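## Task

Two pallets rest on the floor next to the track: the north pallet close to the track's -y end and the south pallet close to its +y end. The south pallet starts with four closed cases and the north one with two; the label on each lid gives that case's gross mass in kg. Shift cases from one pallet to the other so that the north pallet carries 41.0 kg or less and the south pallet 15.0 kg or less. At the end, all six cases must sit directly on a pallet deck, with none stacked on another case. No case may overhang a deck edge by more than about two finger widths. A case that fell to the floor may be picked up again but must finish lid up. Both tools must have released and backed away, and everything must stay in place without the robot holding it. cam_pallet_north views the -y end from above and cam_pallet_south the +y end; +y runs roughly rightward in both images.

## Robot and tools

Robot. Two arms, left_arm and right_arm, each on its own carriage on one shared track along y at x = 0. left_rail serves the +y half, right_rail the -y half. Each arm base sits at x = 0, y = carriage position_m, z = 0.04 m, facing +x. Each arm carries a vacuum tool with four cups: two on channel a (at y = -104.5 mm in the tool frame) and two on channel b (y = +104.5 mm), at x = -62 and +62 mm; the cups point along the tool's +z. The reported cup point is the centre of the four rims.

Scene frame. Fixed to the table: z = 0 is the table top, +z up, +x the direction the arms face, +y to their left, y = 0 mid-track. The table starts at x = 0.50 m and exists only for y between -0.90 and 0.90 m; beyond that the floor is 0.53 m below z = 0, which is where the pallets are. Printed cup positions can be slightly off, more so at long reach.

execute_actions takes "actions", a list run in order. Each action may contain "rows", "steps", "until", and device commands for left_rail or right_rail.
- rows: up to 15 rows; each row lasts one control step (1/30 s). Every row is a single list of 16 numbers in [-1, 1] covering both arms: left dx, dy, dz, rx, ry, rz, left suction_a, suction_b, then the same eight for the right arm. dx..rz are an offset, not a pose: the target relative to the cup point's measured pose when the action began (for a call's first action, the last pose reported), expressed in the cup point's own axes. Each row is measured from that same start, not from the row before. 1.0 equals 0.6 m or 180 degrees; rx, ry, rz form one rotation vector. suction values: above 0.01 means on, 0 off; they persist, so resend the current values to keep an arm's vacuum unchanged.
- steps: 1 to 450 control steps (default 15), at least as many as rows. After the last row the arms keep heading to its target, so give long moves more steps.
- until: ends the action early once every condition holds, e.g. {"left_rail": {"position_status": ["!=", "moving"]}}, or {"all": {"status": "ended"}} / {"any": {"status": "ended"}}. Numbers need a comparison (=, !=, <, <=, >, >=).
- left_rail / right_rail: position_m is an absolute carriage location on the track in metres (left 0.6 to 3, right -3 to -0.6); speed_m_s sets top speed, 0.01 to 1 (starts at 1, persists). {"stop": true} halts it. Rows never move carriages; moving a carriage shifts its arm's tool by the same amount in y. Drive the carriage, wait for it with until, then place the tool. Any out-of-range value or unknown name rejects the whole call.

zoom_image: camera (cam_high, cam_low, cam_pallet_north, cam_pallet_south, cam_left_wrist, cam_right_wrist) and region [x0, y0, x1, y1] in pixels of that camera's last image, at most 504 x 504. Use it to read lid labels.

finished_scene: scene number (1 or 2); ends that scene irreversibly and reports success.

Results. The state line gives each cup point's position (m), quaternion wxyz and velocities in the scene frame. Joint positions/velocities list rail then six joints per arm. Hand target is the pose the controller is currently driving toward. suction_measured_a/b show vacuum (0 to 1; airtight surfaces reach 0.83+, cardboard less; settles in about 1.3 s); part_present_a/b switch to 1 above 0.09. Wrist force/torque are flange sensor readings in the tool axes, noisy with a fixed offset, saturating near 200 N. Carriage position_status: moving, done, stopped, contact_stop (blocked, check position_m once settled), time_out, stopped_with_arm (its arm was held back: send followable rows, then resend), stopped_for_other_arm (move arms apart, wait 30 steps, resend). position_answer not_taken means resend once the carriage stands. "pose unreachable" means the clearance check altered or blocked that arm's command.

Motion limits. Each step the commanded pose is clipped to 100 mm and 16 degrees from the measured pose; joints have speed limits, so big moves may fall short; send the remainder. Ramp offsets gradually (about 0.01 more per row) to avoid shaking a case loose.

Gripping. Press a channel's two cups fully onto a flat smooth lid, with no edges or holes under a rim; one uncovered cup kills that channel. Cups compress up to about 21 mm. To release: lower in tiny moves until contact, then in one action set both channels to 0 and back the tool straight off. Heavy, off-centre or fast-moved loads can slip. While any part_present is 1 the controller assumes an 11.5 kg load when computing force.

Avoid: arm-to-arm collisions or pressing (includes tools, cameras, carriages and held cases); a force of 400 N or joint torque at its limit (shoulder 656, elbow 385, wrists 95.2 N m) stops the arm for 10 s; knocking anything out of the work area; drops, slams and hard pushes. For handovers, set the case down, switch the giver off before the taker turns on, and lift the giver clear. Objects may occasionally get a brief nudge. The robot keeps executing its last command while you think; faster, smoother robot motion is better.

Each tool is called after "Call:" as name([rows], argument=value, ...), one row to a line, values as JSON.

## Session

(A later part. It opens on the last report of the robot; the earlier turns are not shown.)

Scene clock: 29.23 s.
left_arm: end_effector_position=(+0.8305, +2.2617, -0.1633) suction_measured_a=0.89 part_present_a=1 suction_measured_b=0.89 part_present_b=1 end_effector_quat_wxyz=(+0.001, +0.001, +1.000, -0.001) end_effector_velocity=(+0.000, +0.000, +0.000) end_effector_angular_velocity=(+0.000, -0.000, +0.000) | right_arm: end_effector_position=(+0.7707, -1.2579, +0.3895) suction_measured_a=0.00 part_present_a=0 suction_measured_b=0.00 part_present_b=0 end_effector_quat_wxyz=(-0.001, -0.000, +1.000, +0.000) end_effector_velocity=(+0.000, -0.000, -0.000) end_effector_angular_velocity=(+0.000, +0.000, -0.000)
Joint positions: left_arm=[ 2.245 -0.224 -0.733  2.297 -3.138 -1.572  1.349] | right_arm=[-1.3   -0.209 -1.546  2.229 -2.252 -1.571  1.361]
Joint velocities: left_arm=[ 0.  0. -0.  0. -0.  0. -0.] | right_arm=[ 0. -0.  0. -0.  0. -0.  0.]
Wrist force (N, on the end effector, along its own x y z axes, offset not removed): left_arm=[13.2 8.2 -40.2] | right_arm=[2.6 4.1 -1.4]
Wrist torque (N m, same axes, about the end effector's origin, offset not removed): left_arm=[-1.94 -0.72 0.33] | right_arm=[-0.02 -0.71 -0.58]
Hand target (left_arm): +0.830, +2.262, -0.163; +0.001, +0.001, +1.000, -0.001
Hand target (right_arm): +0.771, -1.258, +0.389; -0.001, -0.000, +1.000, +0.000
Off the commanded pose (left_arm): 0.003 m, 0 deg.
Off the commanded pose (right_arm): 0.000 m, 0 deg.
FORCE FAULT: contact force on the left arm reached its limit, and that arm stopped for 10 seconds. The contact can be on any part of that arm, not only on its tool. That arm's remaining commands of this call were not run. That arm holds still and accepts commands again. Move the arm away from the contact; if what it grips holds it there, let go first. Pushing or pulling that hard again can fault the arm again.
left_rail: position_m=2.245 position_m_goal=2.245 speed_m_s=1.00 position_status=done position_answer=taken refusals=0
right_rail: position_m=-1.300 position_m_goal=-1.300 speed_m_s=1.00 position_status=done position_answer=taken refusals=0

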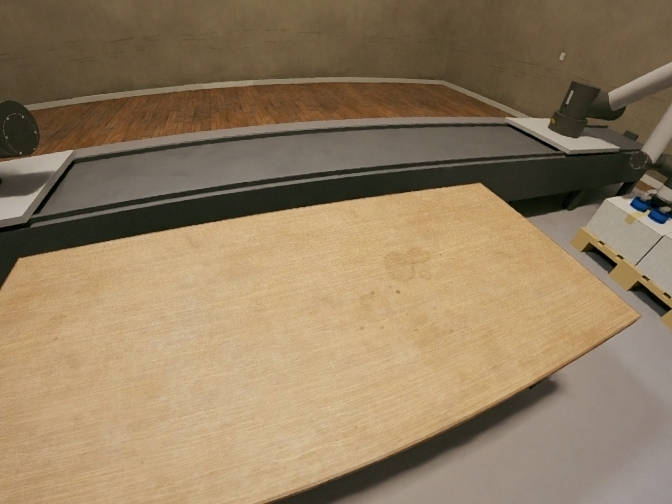

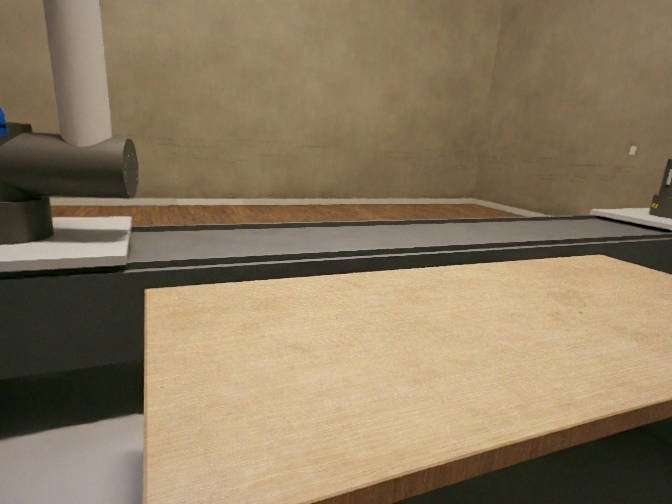

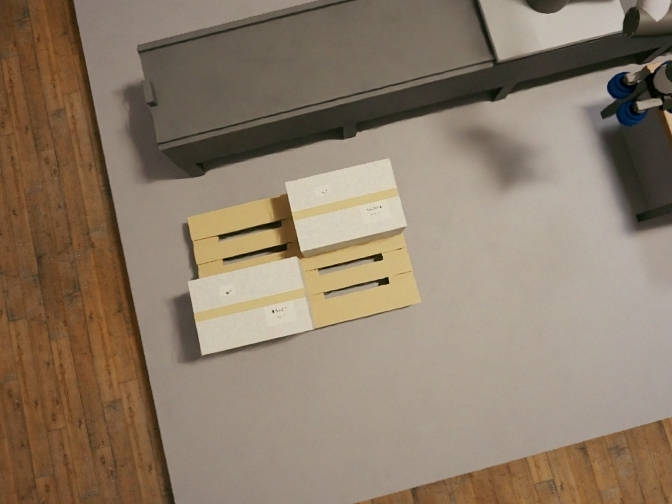

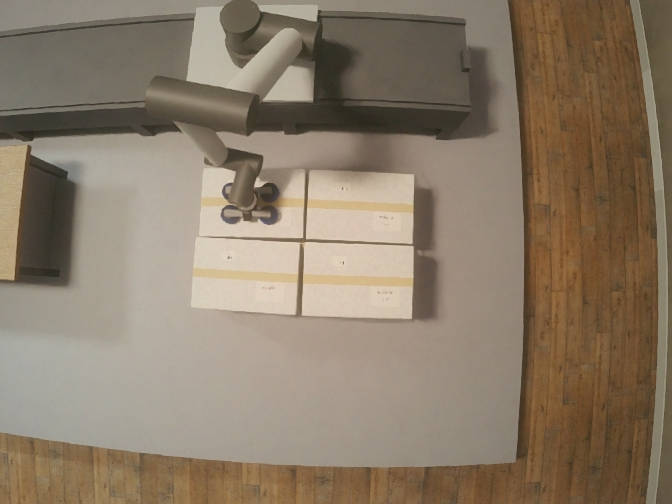

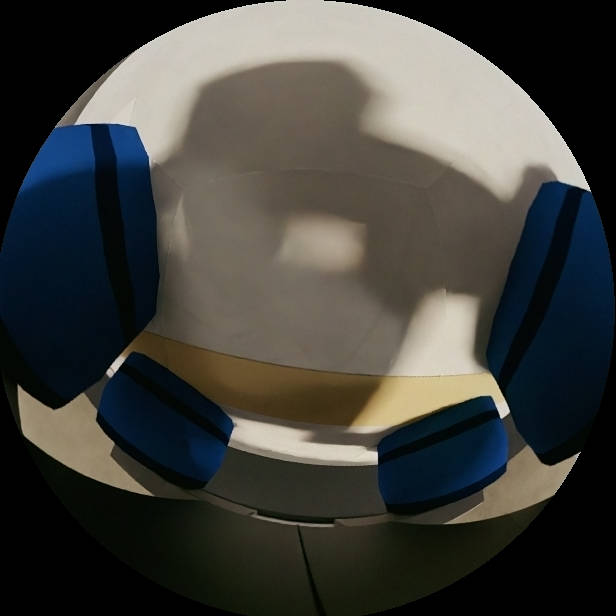

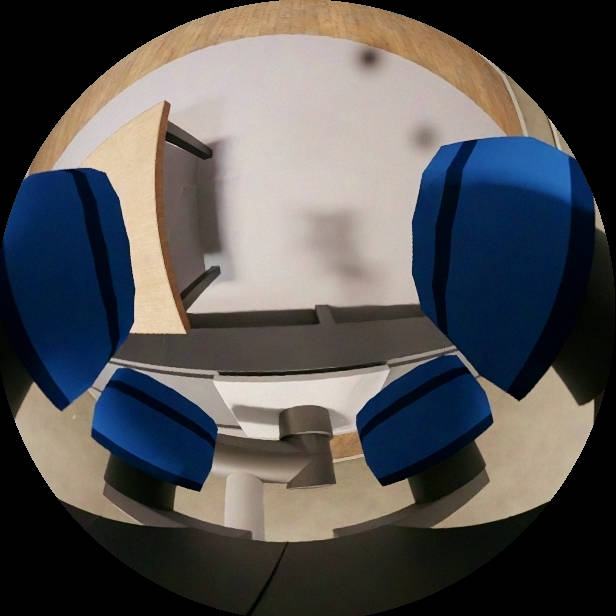

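Call:
execute_actions([
  {"rows":[[0,0,-0.005,0,0,0,1,1,0,0,0,0,0,0,0,0],[0,0,-0.012,0,0,0,1,1,0,0,0,0,0,0,0,0],[0,0,-0.02,0,0,0,1,1,0,0,0,0,0,0,0,0],[0,0,-0.03,0,0,0,1,1,0,0,0,0,0,0,0,0],[0,0,-0.042,0,0,0,1,1,0,0,0,0,0,0,0,0],[0,0,-0.056,0,0,0,1,1,0,0,0,0,0,0,0,0],[0,0,-0.072,0,0,0,1,1,0,0,0,0,0,0,0,0],[0,0,-0.09,0,0,0,1,1,0,0,0,0,0,0,0,0],[0,0,-0.11,0,0,0,1,1,0,0,0,0,0,0,0,0],[0,0,-0.13,0,0,0,1,1,0,0,0,0,0,0,0,0],[0,0,-0.15,0,0,0,1,1,0,0,0,0,0,0,0,0],[0,0,-0.17,0,0,0,1,1,0,0,0,0,0,0,0,0],[0,0,-0.19,0,0,0,1,1,0,0,0,0,0,0,0,0],[0,0,-0.21,0,0,0,1,1,0,0,0,0,0,0,0,0],[0,0,-0.23,0,0,0,1,1,0,0,0,0,0,0,0,0]],"steps":15},
  {"rows":[[0,0,-0.03,0,0,0,1,1,0,0,0,0,0,0,0,0],[0,0,-0.06,0,0,0,1,1,0,0,0,0,0,0,0,0],[0,0,-0.09,0,0,0,1,1,0,0,0,0,0,0,0,0],[0,0,-0.12,0,0,0,1,1,0,0,0,0,0,0,0,0],[0,0,-0.15,0,0,0,1,1,0,0,0,0,0,0,0,0],[0,0,-0.18,0,0,0,1,1,0,0,0,0,0,0,0,0],[0,0,-0.21,0,0,0,1,1,0,0,0,0,0,0,0,0],[0,0,-0.24,0,0,0,1,1,0,0,0,0,0,0,0,0],[0,0,-0.27,0,0,0,1,1,0,0,0,0,0,0,0,0],[0,0,-0.30,0,0,0,1,1,0,0,0,0,0,0,0,0],[0,0,-0.33,0,0,0,1,1,0,0,0,0,0,0,0,0],[0,0,-0.36,0,0,0,1,1,0,0,0,0,0,0,0,0],[0,0,-0.39,0,0,0,1,1,0,0,0,0,0,0,0,0],[0,0,-0.42,0,0,0,1,1,0,0,0,0,0,0,0,0],[0,0,-0.45,0,0,0,1,1,0,0,0,0,0,0,0,0]],"steps":18},
  {"rows":[[0,0,-0.03,0,0,0,1,1,0,0,0,0,0,0,0,0],[0,0,-0.06,0,0,0,1,1,0,0,0,0,0,0,0,0],[0,0,-0.09,0,0,0,1,1,0,0,0,0,0,0,0,0],[0,0,-0.12,0,0,0,1,1,0,0,0,0,0,0,0,0],[0,0,-0.14,0,0,0,1,1,0,0,0,0,0,0,0,0],[0,0,-0.155,0,0,0,1,1,0,0,0,0,0,0,0,0],[0,0,-0.165,0,0,0,1,1,0,0,0,0,0,0,0,0]],"steps":18},
])

Scene clock: 32.13 s.
left_arm: end_effector_position=(+0.8300, +2.2634, +0.2087) suction_measured_a=0.89 part_present_a=1 suction_measured_b=0.89 part_present_b=1 end_effector_quat_wxyz=(+0.009, +0.001, +1.000, -0.002) end_effector_velocity=(-0.001, +0.000, +0.025) end_effector_angular_velocity=(+0.001, +0.006, +0.000) | right_arm: end_effector_position=(+0.7707, -1.2579, +0.3895) suction_measured_a=0.00 part_present_a=0 suction_measured_b=0.00 part_present_b=0 end_effector_quat_wxyz=(-0.001, -0.000, +1.000, +0.000) end_effector_velocity=(-0.000, +0.000, +0.000) end_effector_angular_velocity=(-0.000, -0.000, +0.000)
Joint positions: left_arm=[ 2.245 -0.222 -1.286  2.278 -2.58  -1.572  1.35 ] | right_arm=[-1.3   -0.209 -1.546  2.229 -2.252 -1.571  1.361]
Joint velocities: left_arm=[ 0.    -0.    -0.032 -0.012  0.05  -0.    -0.   ] | right_arm=[ 0.  0. -0.  0. -0.  0. -0.]
Wrist force (N, on the end effector, along its own x y z axes, offset not removed): left_arm=[4.3 -0.7 18.3] | right_arm=[-2.1 -0.5 -0.1]
Wrist torque (N m, same axes, about the end effector's origin, offset not removed): left_arm=[4.05 -2.92 0.26] | right_arm=[-0.63 -0.15 -0.40]
Hand target (left_arm): +0.830, +2.263, +0.212; +0.009, +0.001, +1.000, -0.002
Hand target (right_arm): +0.771, -1.258, +0.389; -0.001, -0.000, +1.000, +0.000
Off the commanded pose (left_arm): 0.003 m, 0 deg.
Off the commanded pose (right_arm): 0.000 m, 0 deg.
left_rail: position_m=2.245 position_m_goal=2.245 speed_m_s=1.00 position_status=done position_answer=taken refusals=0
right_rail: position_m=-1.300 position_m_goal=-1.300 speed_m_s=1.00 position_status=done position_answer=taken refusals=0

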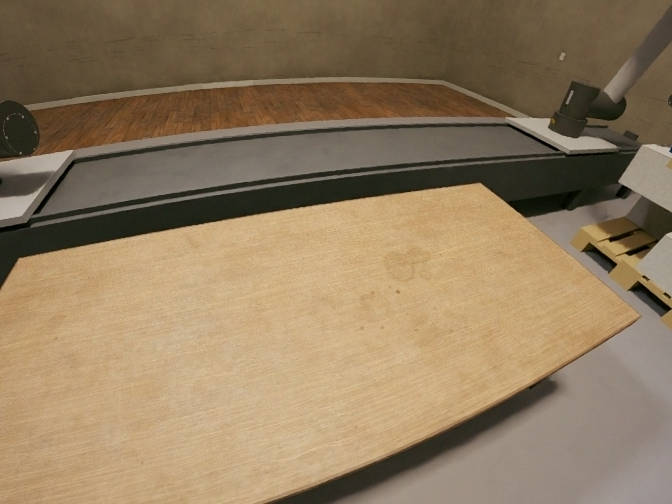

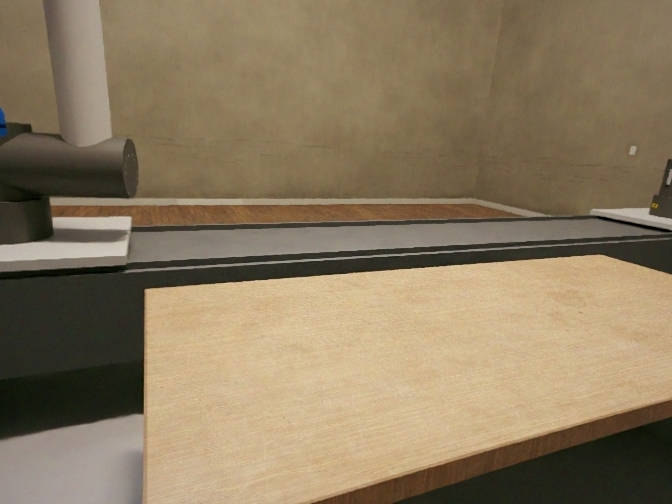

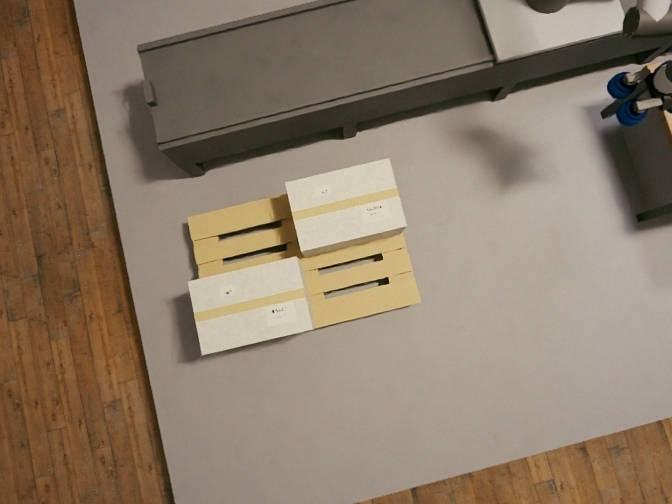

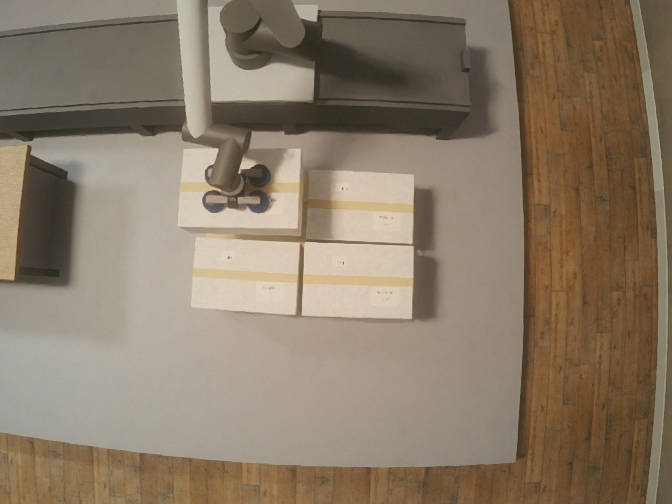

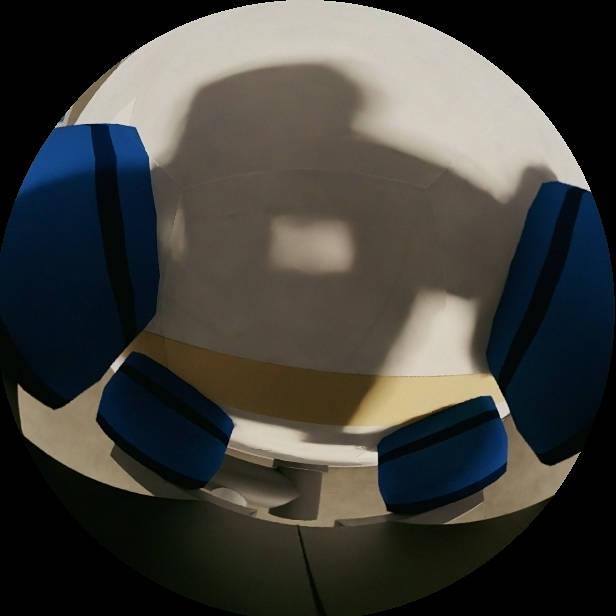

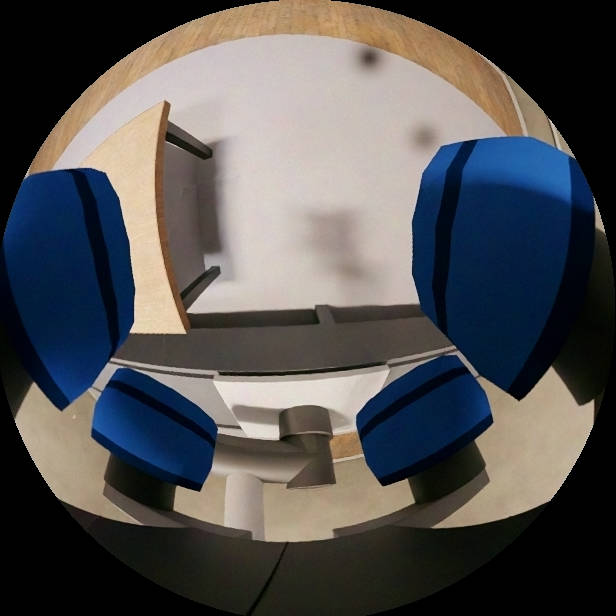

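Call:
execute_actions([
  {"rows":[[0,0,-0.02,0,0,0,1,1,0,0,0,0,0,0,0,0],[0,0,-0.04,0,0,0,1,1,0,0,0,0,0,0,0,0],[0,0,-0.07,0,0.002,0,1,1,0,0,0,0,0,0,0,0],[0,0,-0.10,0,0.003,0,1,1,0,0,0,0,0,0,0,0],[0,0,-0.13,0,0.004,0,1,1,0,0,0,0,0,0,0,0],[0,0,-0.16,0,0.005,0,1,1,0,0,0,0,0,0,0,0],[0,0,-0.18,0,0.0057,0,1,1,0,0,0,0,0,0,0,0]],"steps":15,"left_rail":{"position_m":0.62}},
  {"steps":90,"until":{"left_rail":{"position_status":["!=","moving"]}}},
  {"rows":[[0,-0.03,0,0,0,0,1,1,0,0,0,0,0,0,0,0],[0,-0.07,0,0,0,0,1,1,0,0,0,0,0,0,0,0],[0,-0.11,0,0,0,0,1,1,0,0,0,0,0,0,0,0],[0,-0.16,0,0,0,0,1,1,0,0,0,0,0,0,0,0],[0,-0.21,0,0,0,0,1,1,0,0,0,0,0,0,0,0],[0,-0.26,0,0,0,0,1,1,0,0,0,0,0,0,0,0],[0,-0.31,0,0,0,0,1,1,0,0,0,0,0,0,0,0],[0,-0.36,0,0,0,0,1,1,0,0,0,0,0,0,0,0],[0,-0.41,0,0,0,0,1,1,0,0,0,0,0,0,0,0],[0,-0.46,0,0,0,0,1,1,0,0,0,0,0,0,0,0],[0,-0.51,0,0,0,0,1,1,0,0,0,0,0,0,0,0],[0,-0.56,0,0,0,0,1,1,0,0,0,0,0,0,0,0],[0,-0.61,0,0,0,0,1,1,0,0,0,0,0,0,0,0],[0,-0.66,0,0,0,0,1,1,0,0,0,0,0,0,0,0],[0,-0.7,0.08,0,0,0,1,1,0,0,0,0,0,0,0,0]],"steps":50},
])

Scene clock: 36.77 s.
left_arm: end_effector_position=(+0.8271, +0.2182, +0.2701) suction_measured_a=0.89 part_present_a=1 suction_measured_b=0.89 part_present_b=1 end_effector_quat_wxyz=(-0.000, +0.001, +1.000, -0.003) end_effector_velocity=(+0.000, -0.002, -0.000) end_effector_angular_velocity=(-0.000, -0.000, +0.000) | right_arm: end_effector_position=(+0.7707, -1.2579, +0.3895) suction_measured_a=0.00 part_present_a=0 suction_measured_b=0.00 part_present_b=0 end_effector_quat_wxyz=(-0.001, -0.000, +1.000, +0.000) end_effector_velocity=(+0.000, -0.000, -0.000) end_effector_angular_velocity=(+0.000, +0.000, +0.000)
Joint positions: left_arm=[ 0.62  -0.671 -1.275  2.115 -2.414 -1.575  0.901] | right_arm=[-1.3   -0.209 -1.546  2.229 -2.252 -1.571  1.361]
Joint velocities: left_arm=[ 0.    -0.001  0.001 -0.001 -0.     0.    -0.001] | right_arm=[ 0. -0.  0. -0. -0.  0. -0.]
Wrist force (N, on the end effector, along its own x y z axes, offset not removed): left_arm=[5.3 -3.8 21.9] | right_arm=[3.9 -0.7 -2.7]
Wrist torque (N m, same axes, about the end effector's origin, offset not removed): left_arm=[3.98 -3.32 0.43] | right_arm=[-0.65 -1.01 -0.46]
Hand target (left_arm): +0.827, +0.218, +0.270; -0.000, +0.001, +1.000, -0.003
Hand target (right_arm): +0.771, -1.258, +0.389; -0.001, -0.000, +1.000, +0.000
Off the commanded pose (left_arm): 0.001 m, 0 deg.
Off the commanded pose (right_arm): 0.000 m, 0 deg.
left_rail: position_m=0.620 position_m_goal=0.620 speed_m_s=1.00 position_status=done position_answer=taken refusals=0
right_rail: position_m=-1.300 position_m_goal=-1.300 speed_m_s=1.00 position_status=done position_answer=taken refusals=0

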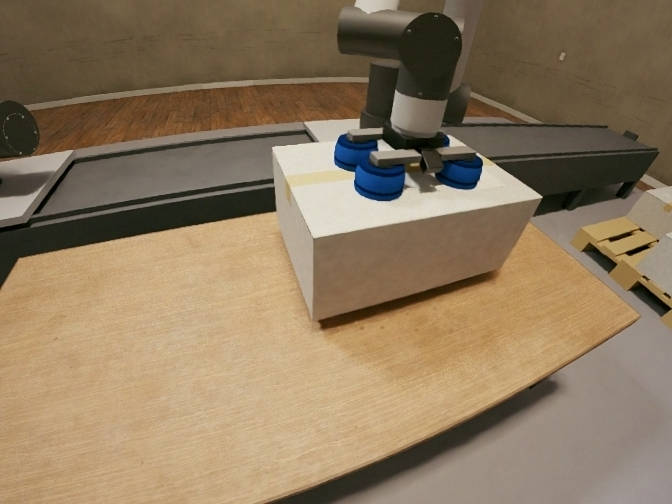

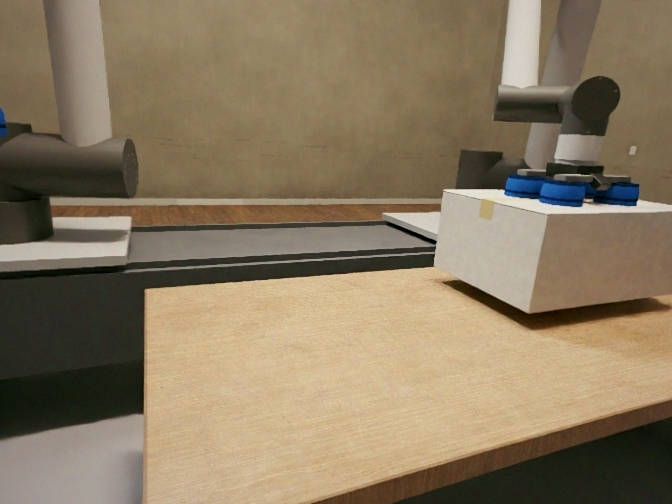

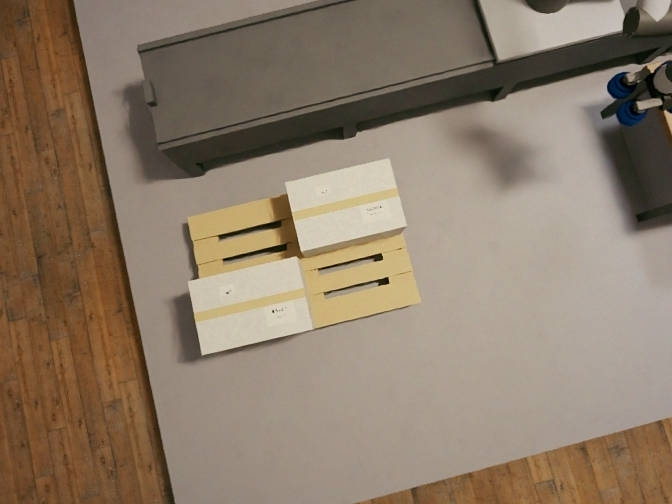

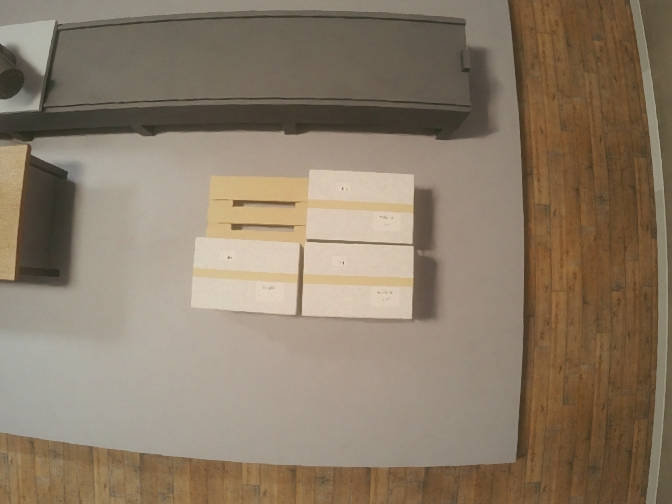

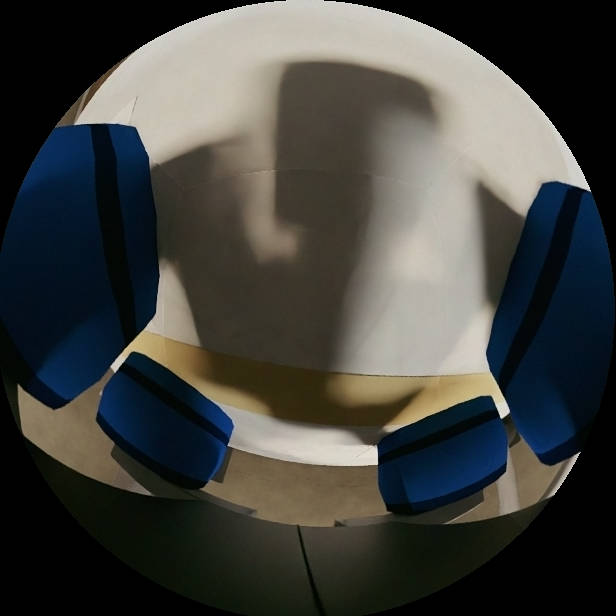

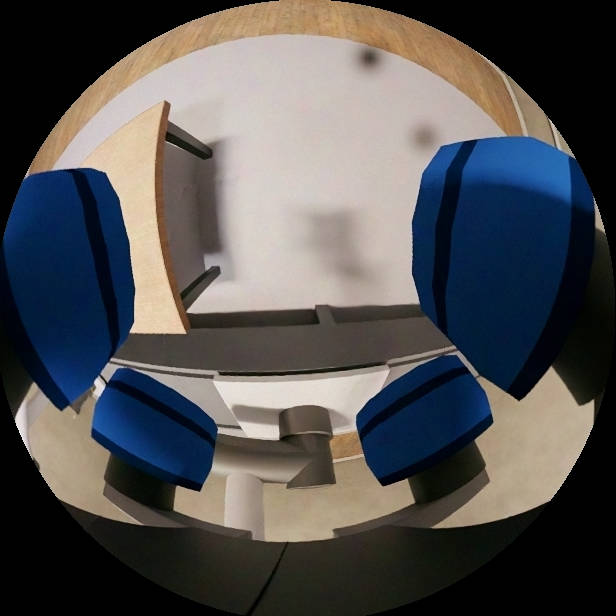

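Call:
execute_actions([
  {"rows":[[0,0,0.015,0,0,0,1,1,0,0,0,0,0,0,0,0],[0,0,0.03,0,0,0,1,1,0,0,0,0,0,0,0,0],[0,0,0.045,0,0,0,1,1,0,0,0,0,0,0,0,0],[0,0,0.055,0,0,0,1,1,0,0,0,0,0,0,0,0]],"steps":14},
])

Scene clock: 37.43 s.
left_arm: end_effector_position=(+0.8269, +0.2182, +0.2394) suction_measured_a=0.89 part_present_a=1 suction_measured_b=0.89 part_present_b=1 end_effector_quat_wxyz=(-0.001, +0.001, +1.000, -0.003) end_effector_velocity=(+0.001, -0.001, -0.017) end_effector_angular_velocity=(-0.001, -0.002, +0.000) | right_arm: end_effector_position=(+0.7707, -1.2579, +0.3895) suction_measured_a=0.00 part_present_a=0 suction_measured_b=0.00 part_present_b=0 end_effector_quat_wxyz=(-0.001, -0.000, +1.000, +0.000) end_effector_velocity=(+0.000, -0.000, +0.000) end_effector_angular_velocity=(+0.000, -0.000, +0.000)
Joint positions: left_arm=[ 0.62  -0.671 -1.243  2.131 -2.461 -1.575  0.901] | right_arm=[-1.3   -0.209 -1.546  2.229 -2.252 -1.571  1.361]
Joint velocities: left_arm=[ 0.     0.     0.019  0.007 -0.029 -0.    -0.   ] | right_arm=[ 0. -0. -0.  0. -0.  0. -0.]
Wrist force (N, on the end effector, along its own x y z axes, offset not removed): left_arm=[4.0 -0.6 23.6] | right_arm=[1.8 2.9 -1.6]
Wrist torque (N m, same axes, about the end effector's origin, offset not removed): left_arm=[4.67 -3.20 0.41] | right_arm=[-0.13 -0.50 -0.38]
Hand target (left_arm): +0.827, +0.218, +0.237; -0.000, +0.001, +1.000, -0.003
Hand target (right_arm): +0.771, -1.258, +0.389; -0.001, -0.000, +1.000, +0.000
Off the commanded pose (left_arm): 0.002 m, 0 deg.
Off the commanded pose (right_arm): 0.000 m, 0 deg.
left_rail: position_m=0.620 position_m_goal=0.620 speed_m_s=1.00 position_status=done position_answer=taken refusals=0
right_rail: position_m=-1.300 position_m_goal=-1.300 speed_m_s=1.00 position_status=done position_answer=taken refusals=0

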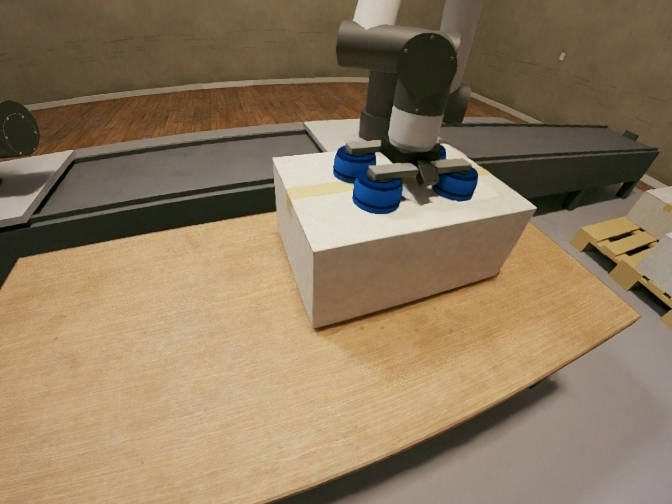

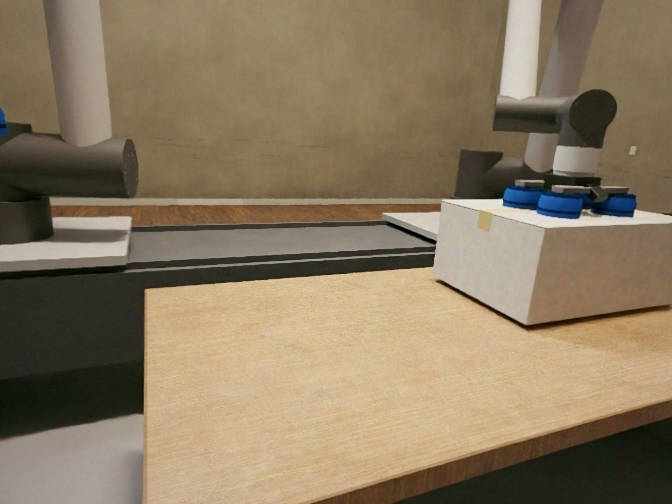

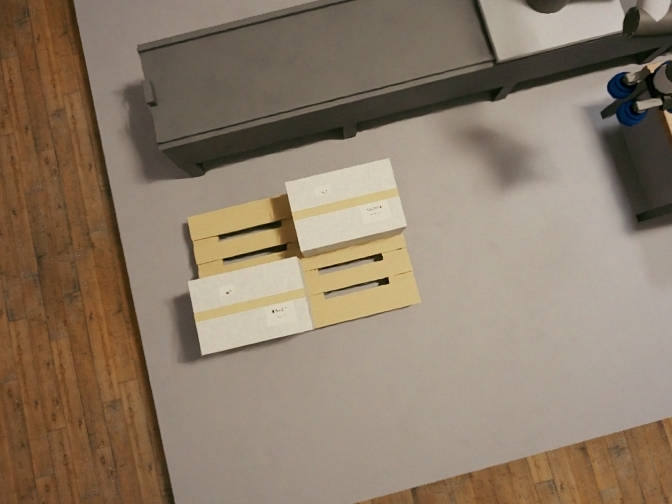

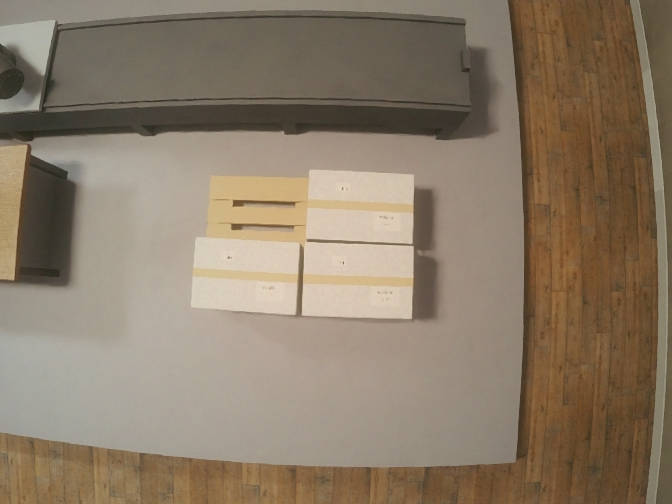

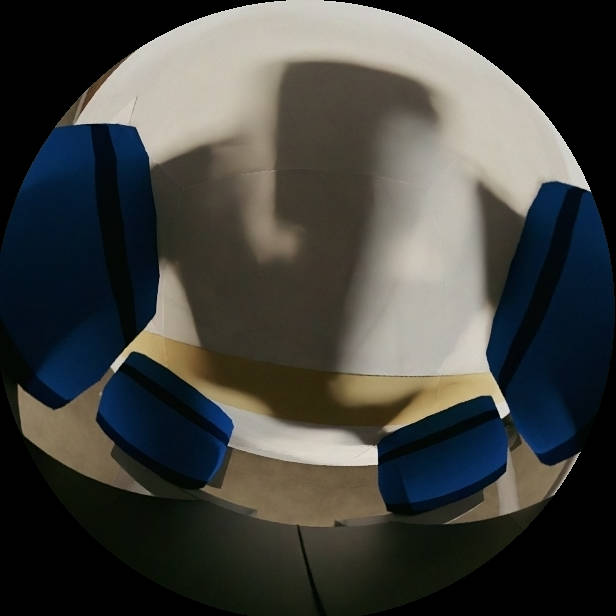

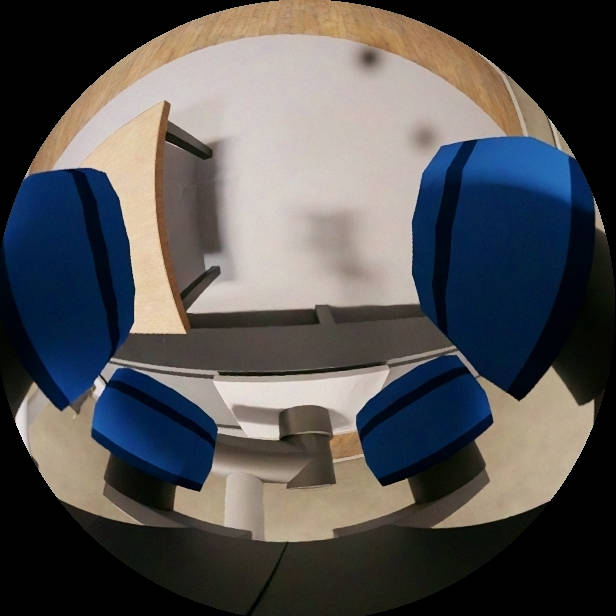

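Not touching yet; another 8 mm.

Call:
execute_actions([
  {"rows":[[0,0,0.008,0,0,0,1,1,0,0,0,0,0,0,0,0],[0,0,0.016,0,0,0,1,1,0,0,0,0,0,0,0,0]],"steps":12},
])

Scene clock: 37.93 s.
left_arm: end_effector_position=(+0.8269, +0.2182, +0.2304) suction_measured_a=0.89 part_present_a=1 suction_measured_b=0.89 part_present_b=1 end_effector_quat_wxyz=(-0.001, +0.001, +1.000, -0.003) end_effector_velocity=(+0.000, -0.000, -0.005) end_effector_angular_velocity=(-0.000, -0.000, +0.000) | right_arm: end_effector_position=(+0.7707, -1.2579, +0.3895) suction_measured_a=0.00 part_present_a=0 suction_measured_b=0.00 part_present_b=0 end_effector_quat_wxyz=(-0.001, -0.000, +1.000, +0.000) end_effector_velocity=(-0.000, +0.000, +0.000) end_effector_angular_velocity=(-0.000, -0.000, +0.000)
Joint positions: left_arm=[ 0.62  -0.671 -1.234  2.135 -2.474 -1.575  0.901] | right_arm=[-1.3   -0.209 -1.546  2.229 -2.252 -1.571  1.361]
Joint velocities: left_arm=[ 0.     0.     0.006  0.002 -0.008  0.    -0.   ] | right_arm=[ 0. -0. -0.  0. -0. -0. -0.]
Wrist force (N, on the end effector, along its own x y z axes, offset not removed): left_arm=[5.4 -1.3 25.0] | right_arm=[3.4 0.9 0.2]
Wrist torque (N m, same axes, about the end effector's origin, offset not removed): left_arm=[4.33 -3.31 0.34] | right_arm=[-0.29 -0.78 -0.52]
Hand target (left_arm): +0.827, +0.218, +0.230; -0.001, +0.001, +1.000, -0.003
Hand target (right_arm): +0.771, -1.258, +0.389; -0.001, -0.000, +1.000, +0.000
Off the commanded pose (left_arm): 0.001 m, 0 deg.
Off the commanded pose (right_arm): 0.000 m, 0 deg.
left_rail: position_m=0.620 position_m_goal=0.620 speed_m_s=1.00 position_status=done position_answer=taken refusals=0
right_rail: position_m=-1.300 position_m_goal=-1.300 speed_m_s=1.00 position_status=done position_answer=taken refusals=0

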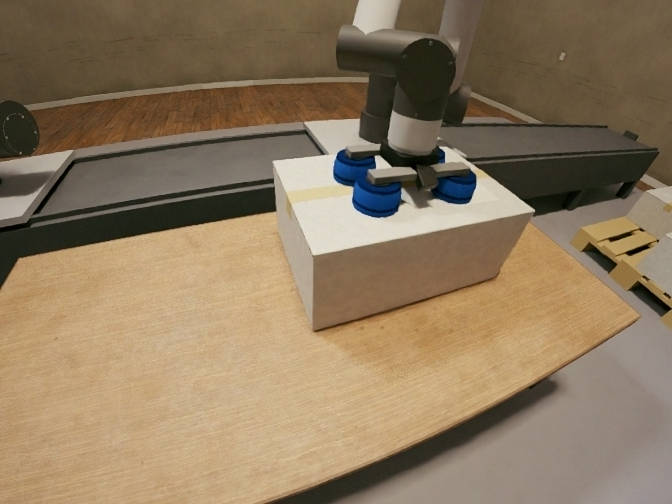

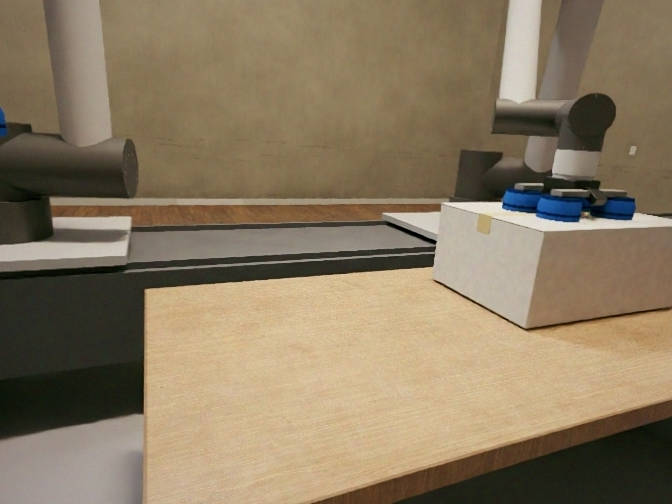

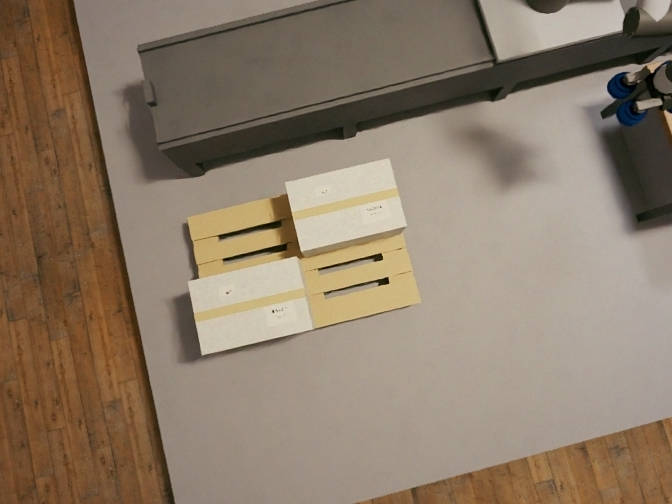

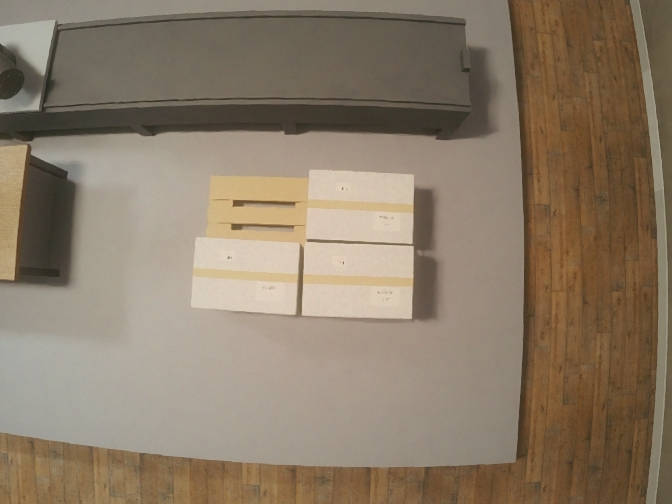

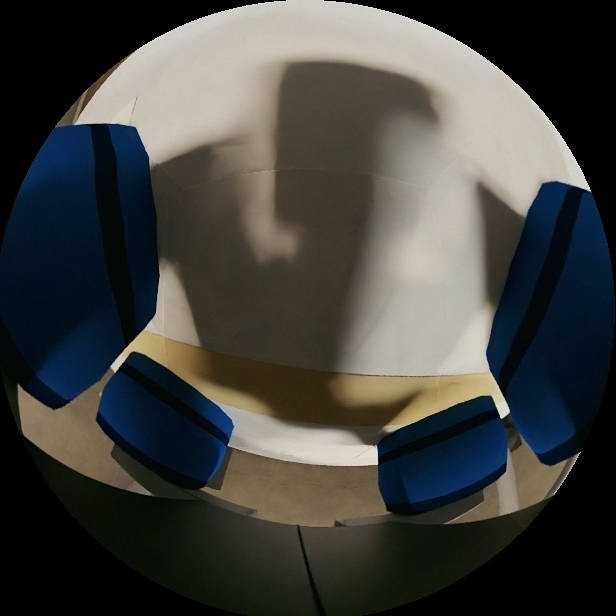

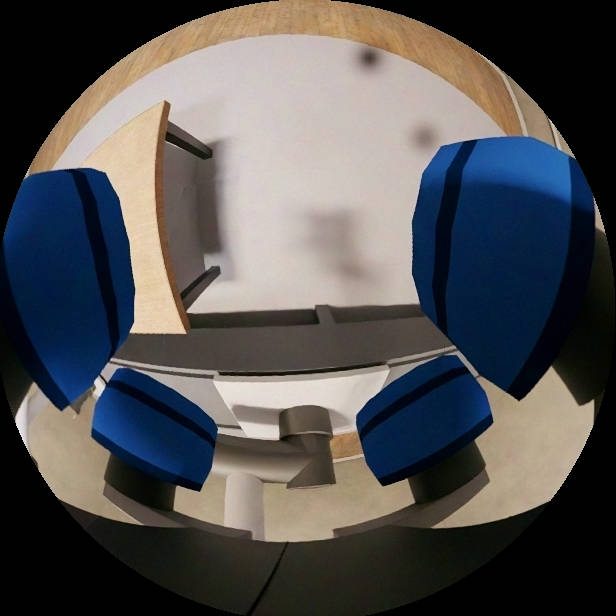

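Call:
execute_actions([
  {"rows":[[0,0,0.005,0,0,0,1,1,0,0,0,0,0,0,0,0],[0,0,0.010,0,0,0,1,1,0,0,0,0,0,0,0,0]],"steps":10},
])

Scene clock: 38.40 s.
left_arm: end_effector_position=(+0.8269, +0.2182, +0.2252) suction_measured_a=0.89 part_present_a=1 suction_measured_b=0.89 part_present_b=1 end_effector_quat_wxyz=(-0.001, +0.001, +1.000, -0.003) end_effector_velocity=(+0.000, -0.000, -0.006) end_effector_angular_velocity=(-0.000, -0.000, -0.000) | right_arm: end_effector_position=(+0.7707, -1.2579, +0.3895) suction_measured_a=0.00 part_present_a=0 suction_measured_b=0.00 part_present_b=0 end_effector_quat_wxyz=(-0.001, -0.000, +1.000, +0.000) end_effector_velocity=(+0.000, -0.000, -0.000) end_effector_angular_velocity=(+0.000, +0.000, +0.000)
Joint positions: left_arm=[ 0.62  -0.671 -1.228  2.137 -2.482 -1.575  0.901] | right_arm=[-1.3   -0.209 -1.546  2.229 -2.252 -1.571  1.361]
Joint velocities: left_arm=[ 0.    -0.     0.007  0.003 -0.01   0.     0.   ] | right_arm=[ 0. -0.  0. -0.  0.  0. -0.]
Wrist force (N, on the end effector, along its own x y z axes, offset not removed): left_arm=[3.4 -0.4 24.4] | right_arm=[-1.1 0.6 -1.5]
Wrist torque (N m, same axes, about the end effector's origin, offset not removed): left_arm=[4.47 -3.10 0.39] | right_arm=[-0.37 -0.20 -0.49]
Hand target (left_arm): +0.827, +0.218, +0.224; -0.001, +0.001, +1.000, -0.003
Hand target (right_arm): +0.771, -1.258, +0.389; -0.001, -0.000, +1.000, +0.000
Off the commanded pose (left_arm): 0.001 m, 0 deg.
Off the commanded pose (right_arm): 0.000 m, 0 deg.
left_rail: position_m=0.620 position_m_goal=0.620 speed_m_s=1.00 position_status=done position_answer=taken refusals=0
right_rail: position_m=-1.300 position_m_goal=-1.300 speed_m_s=1.00 position_status=done position_answer=taken refusals=0

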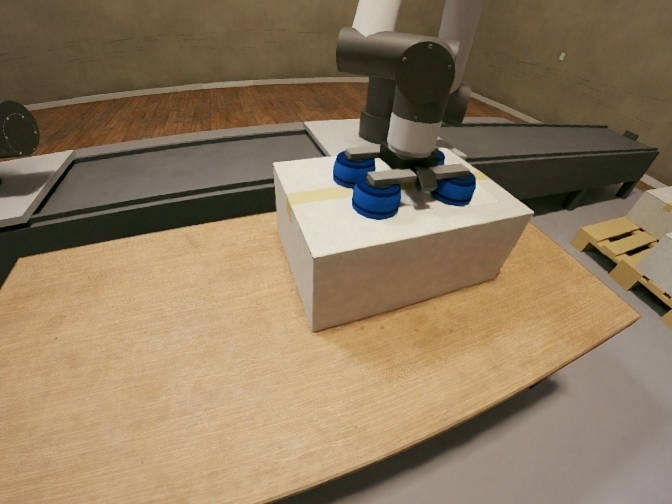

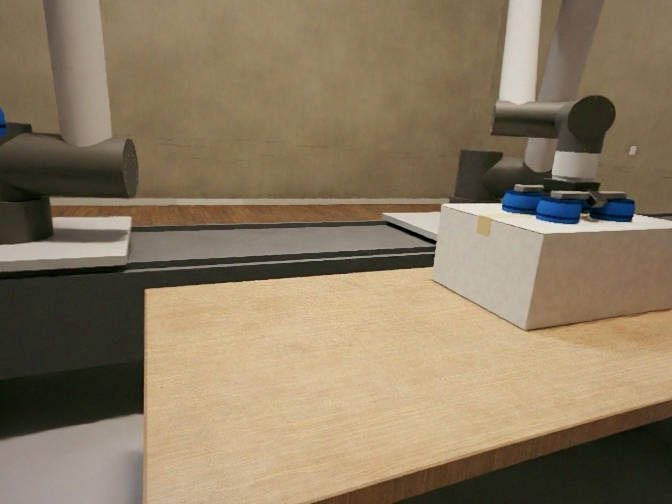

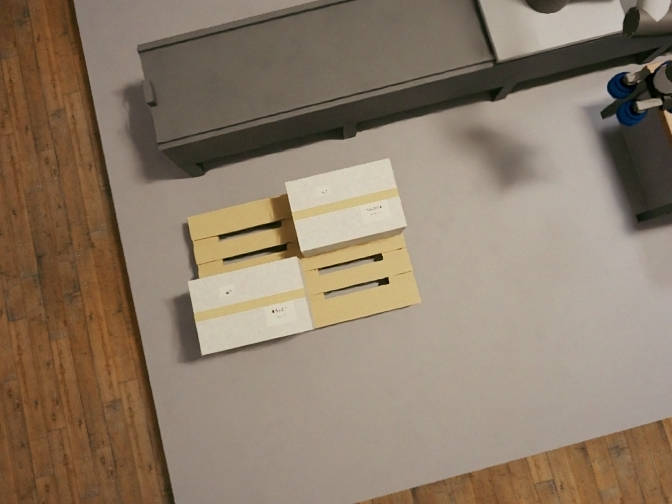

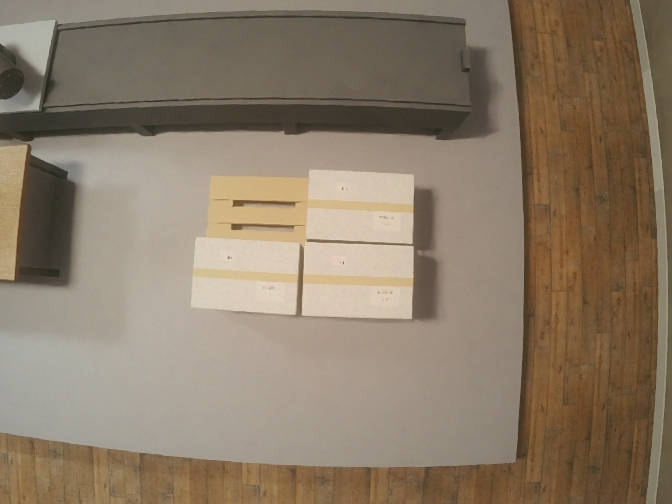

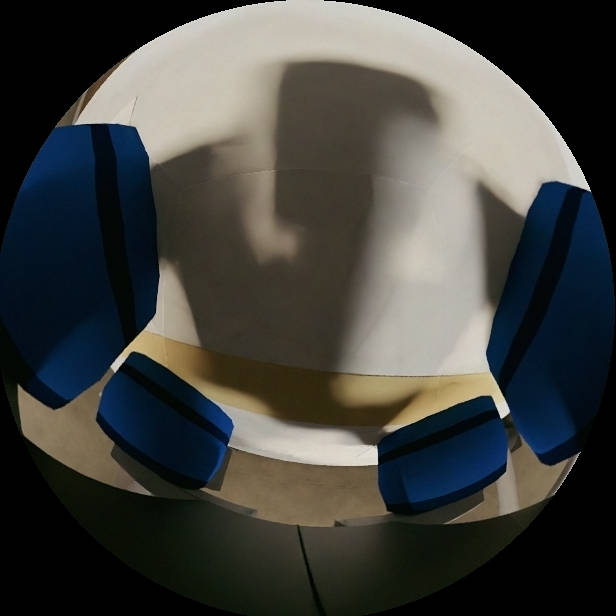

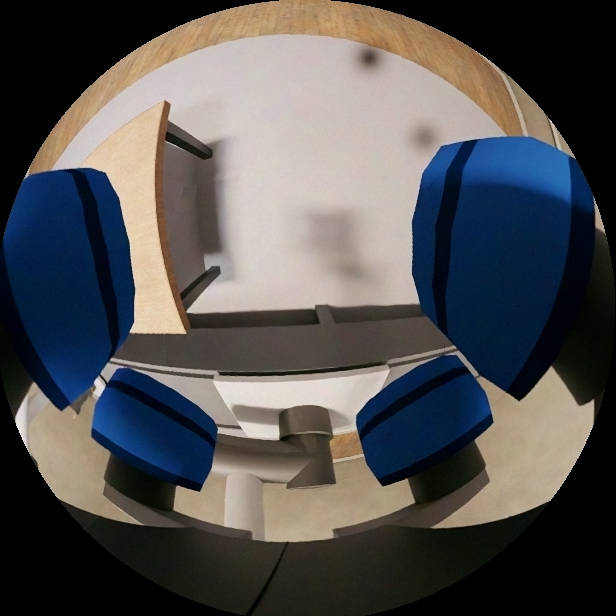

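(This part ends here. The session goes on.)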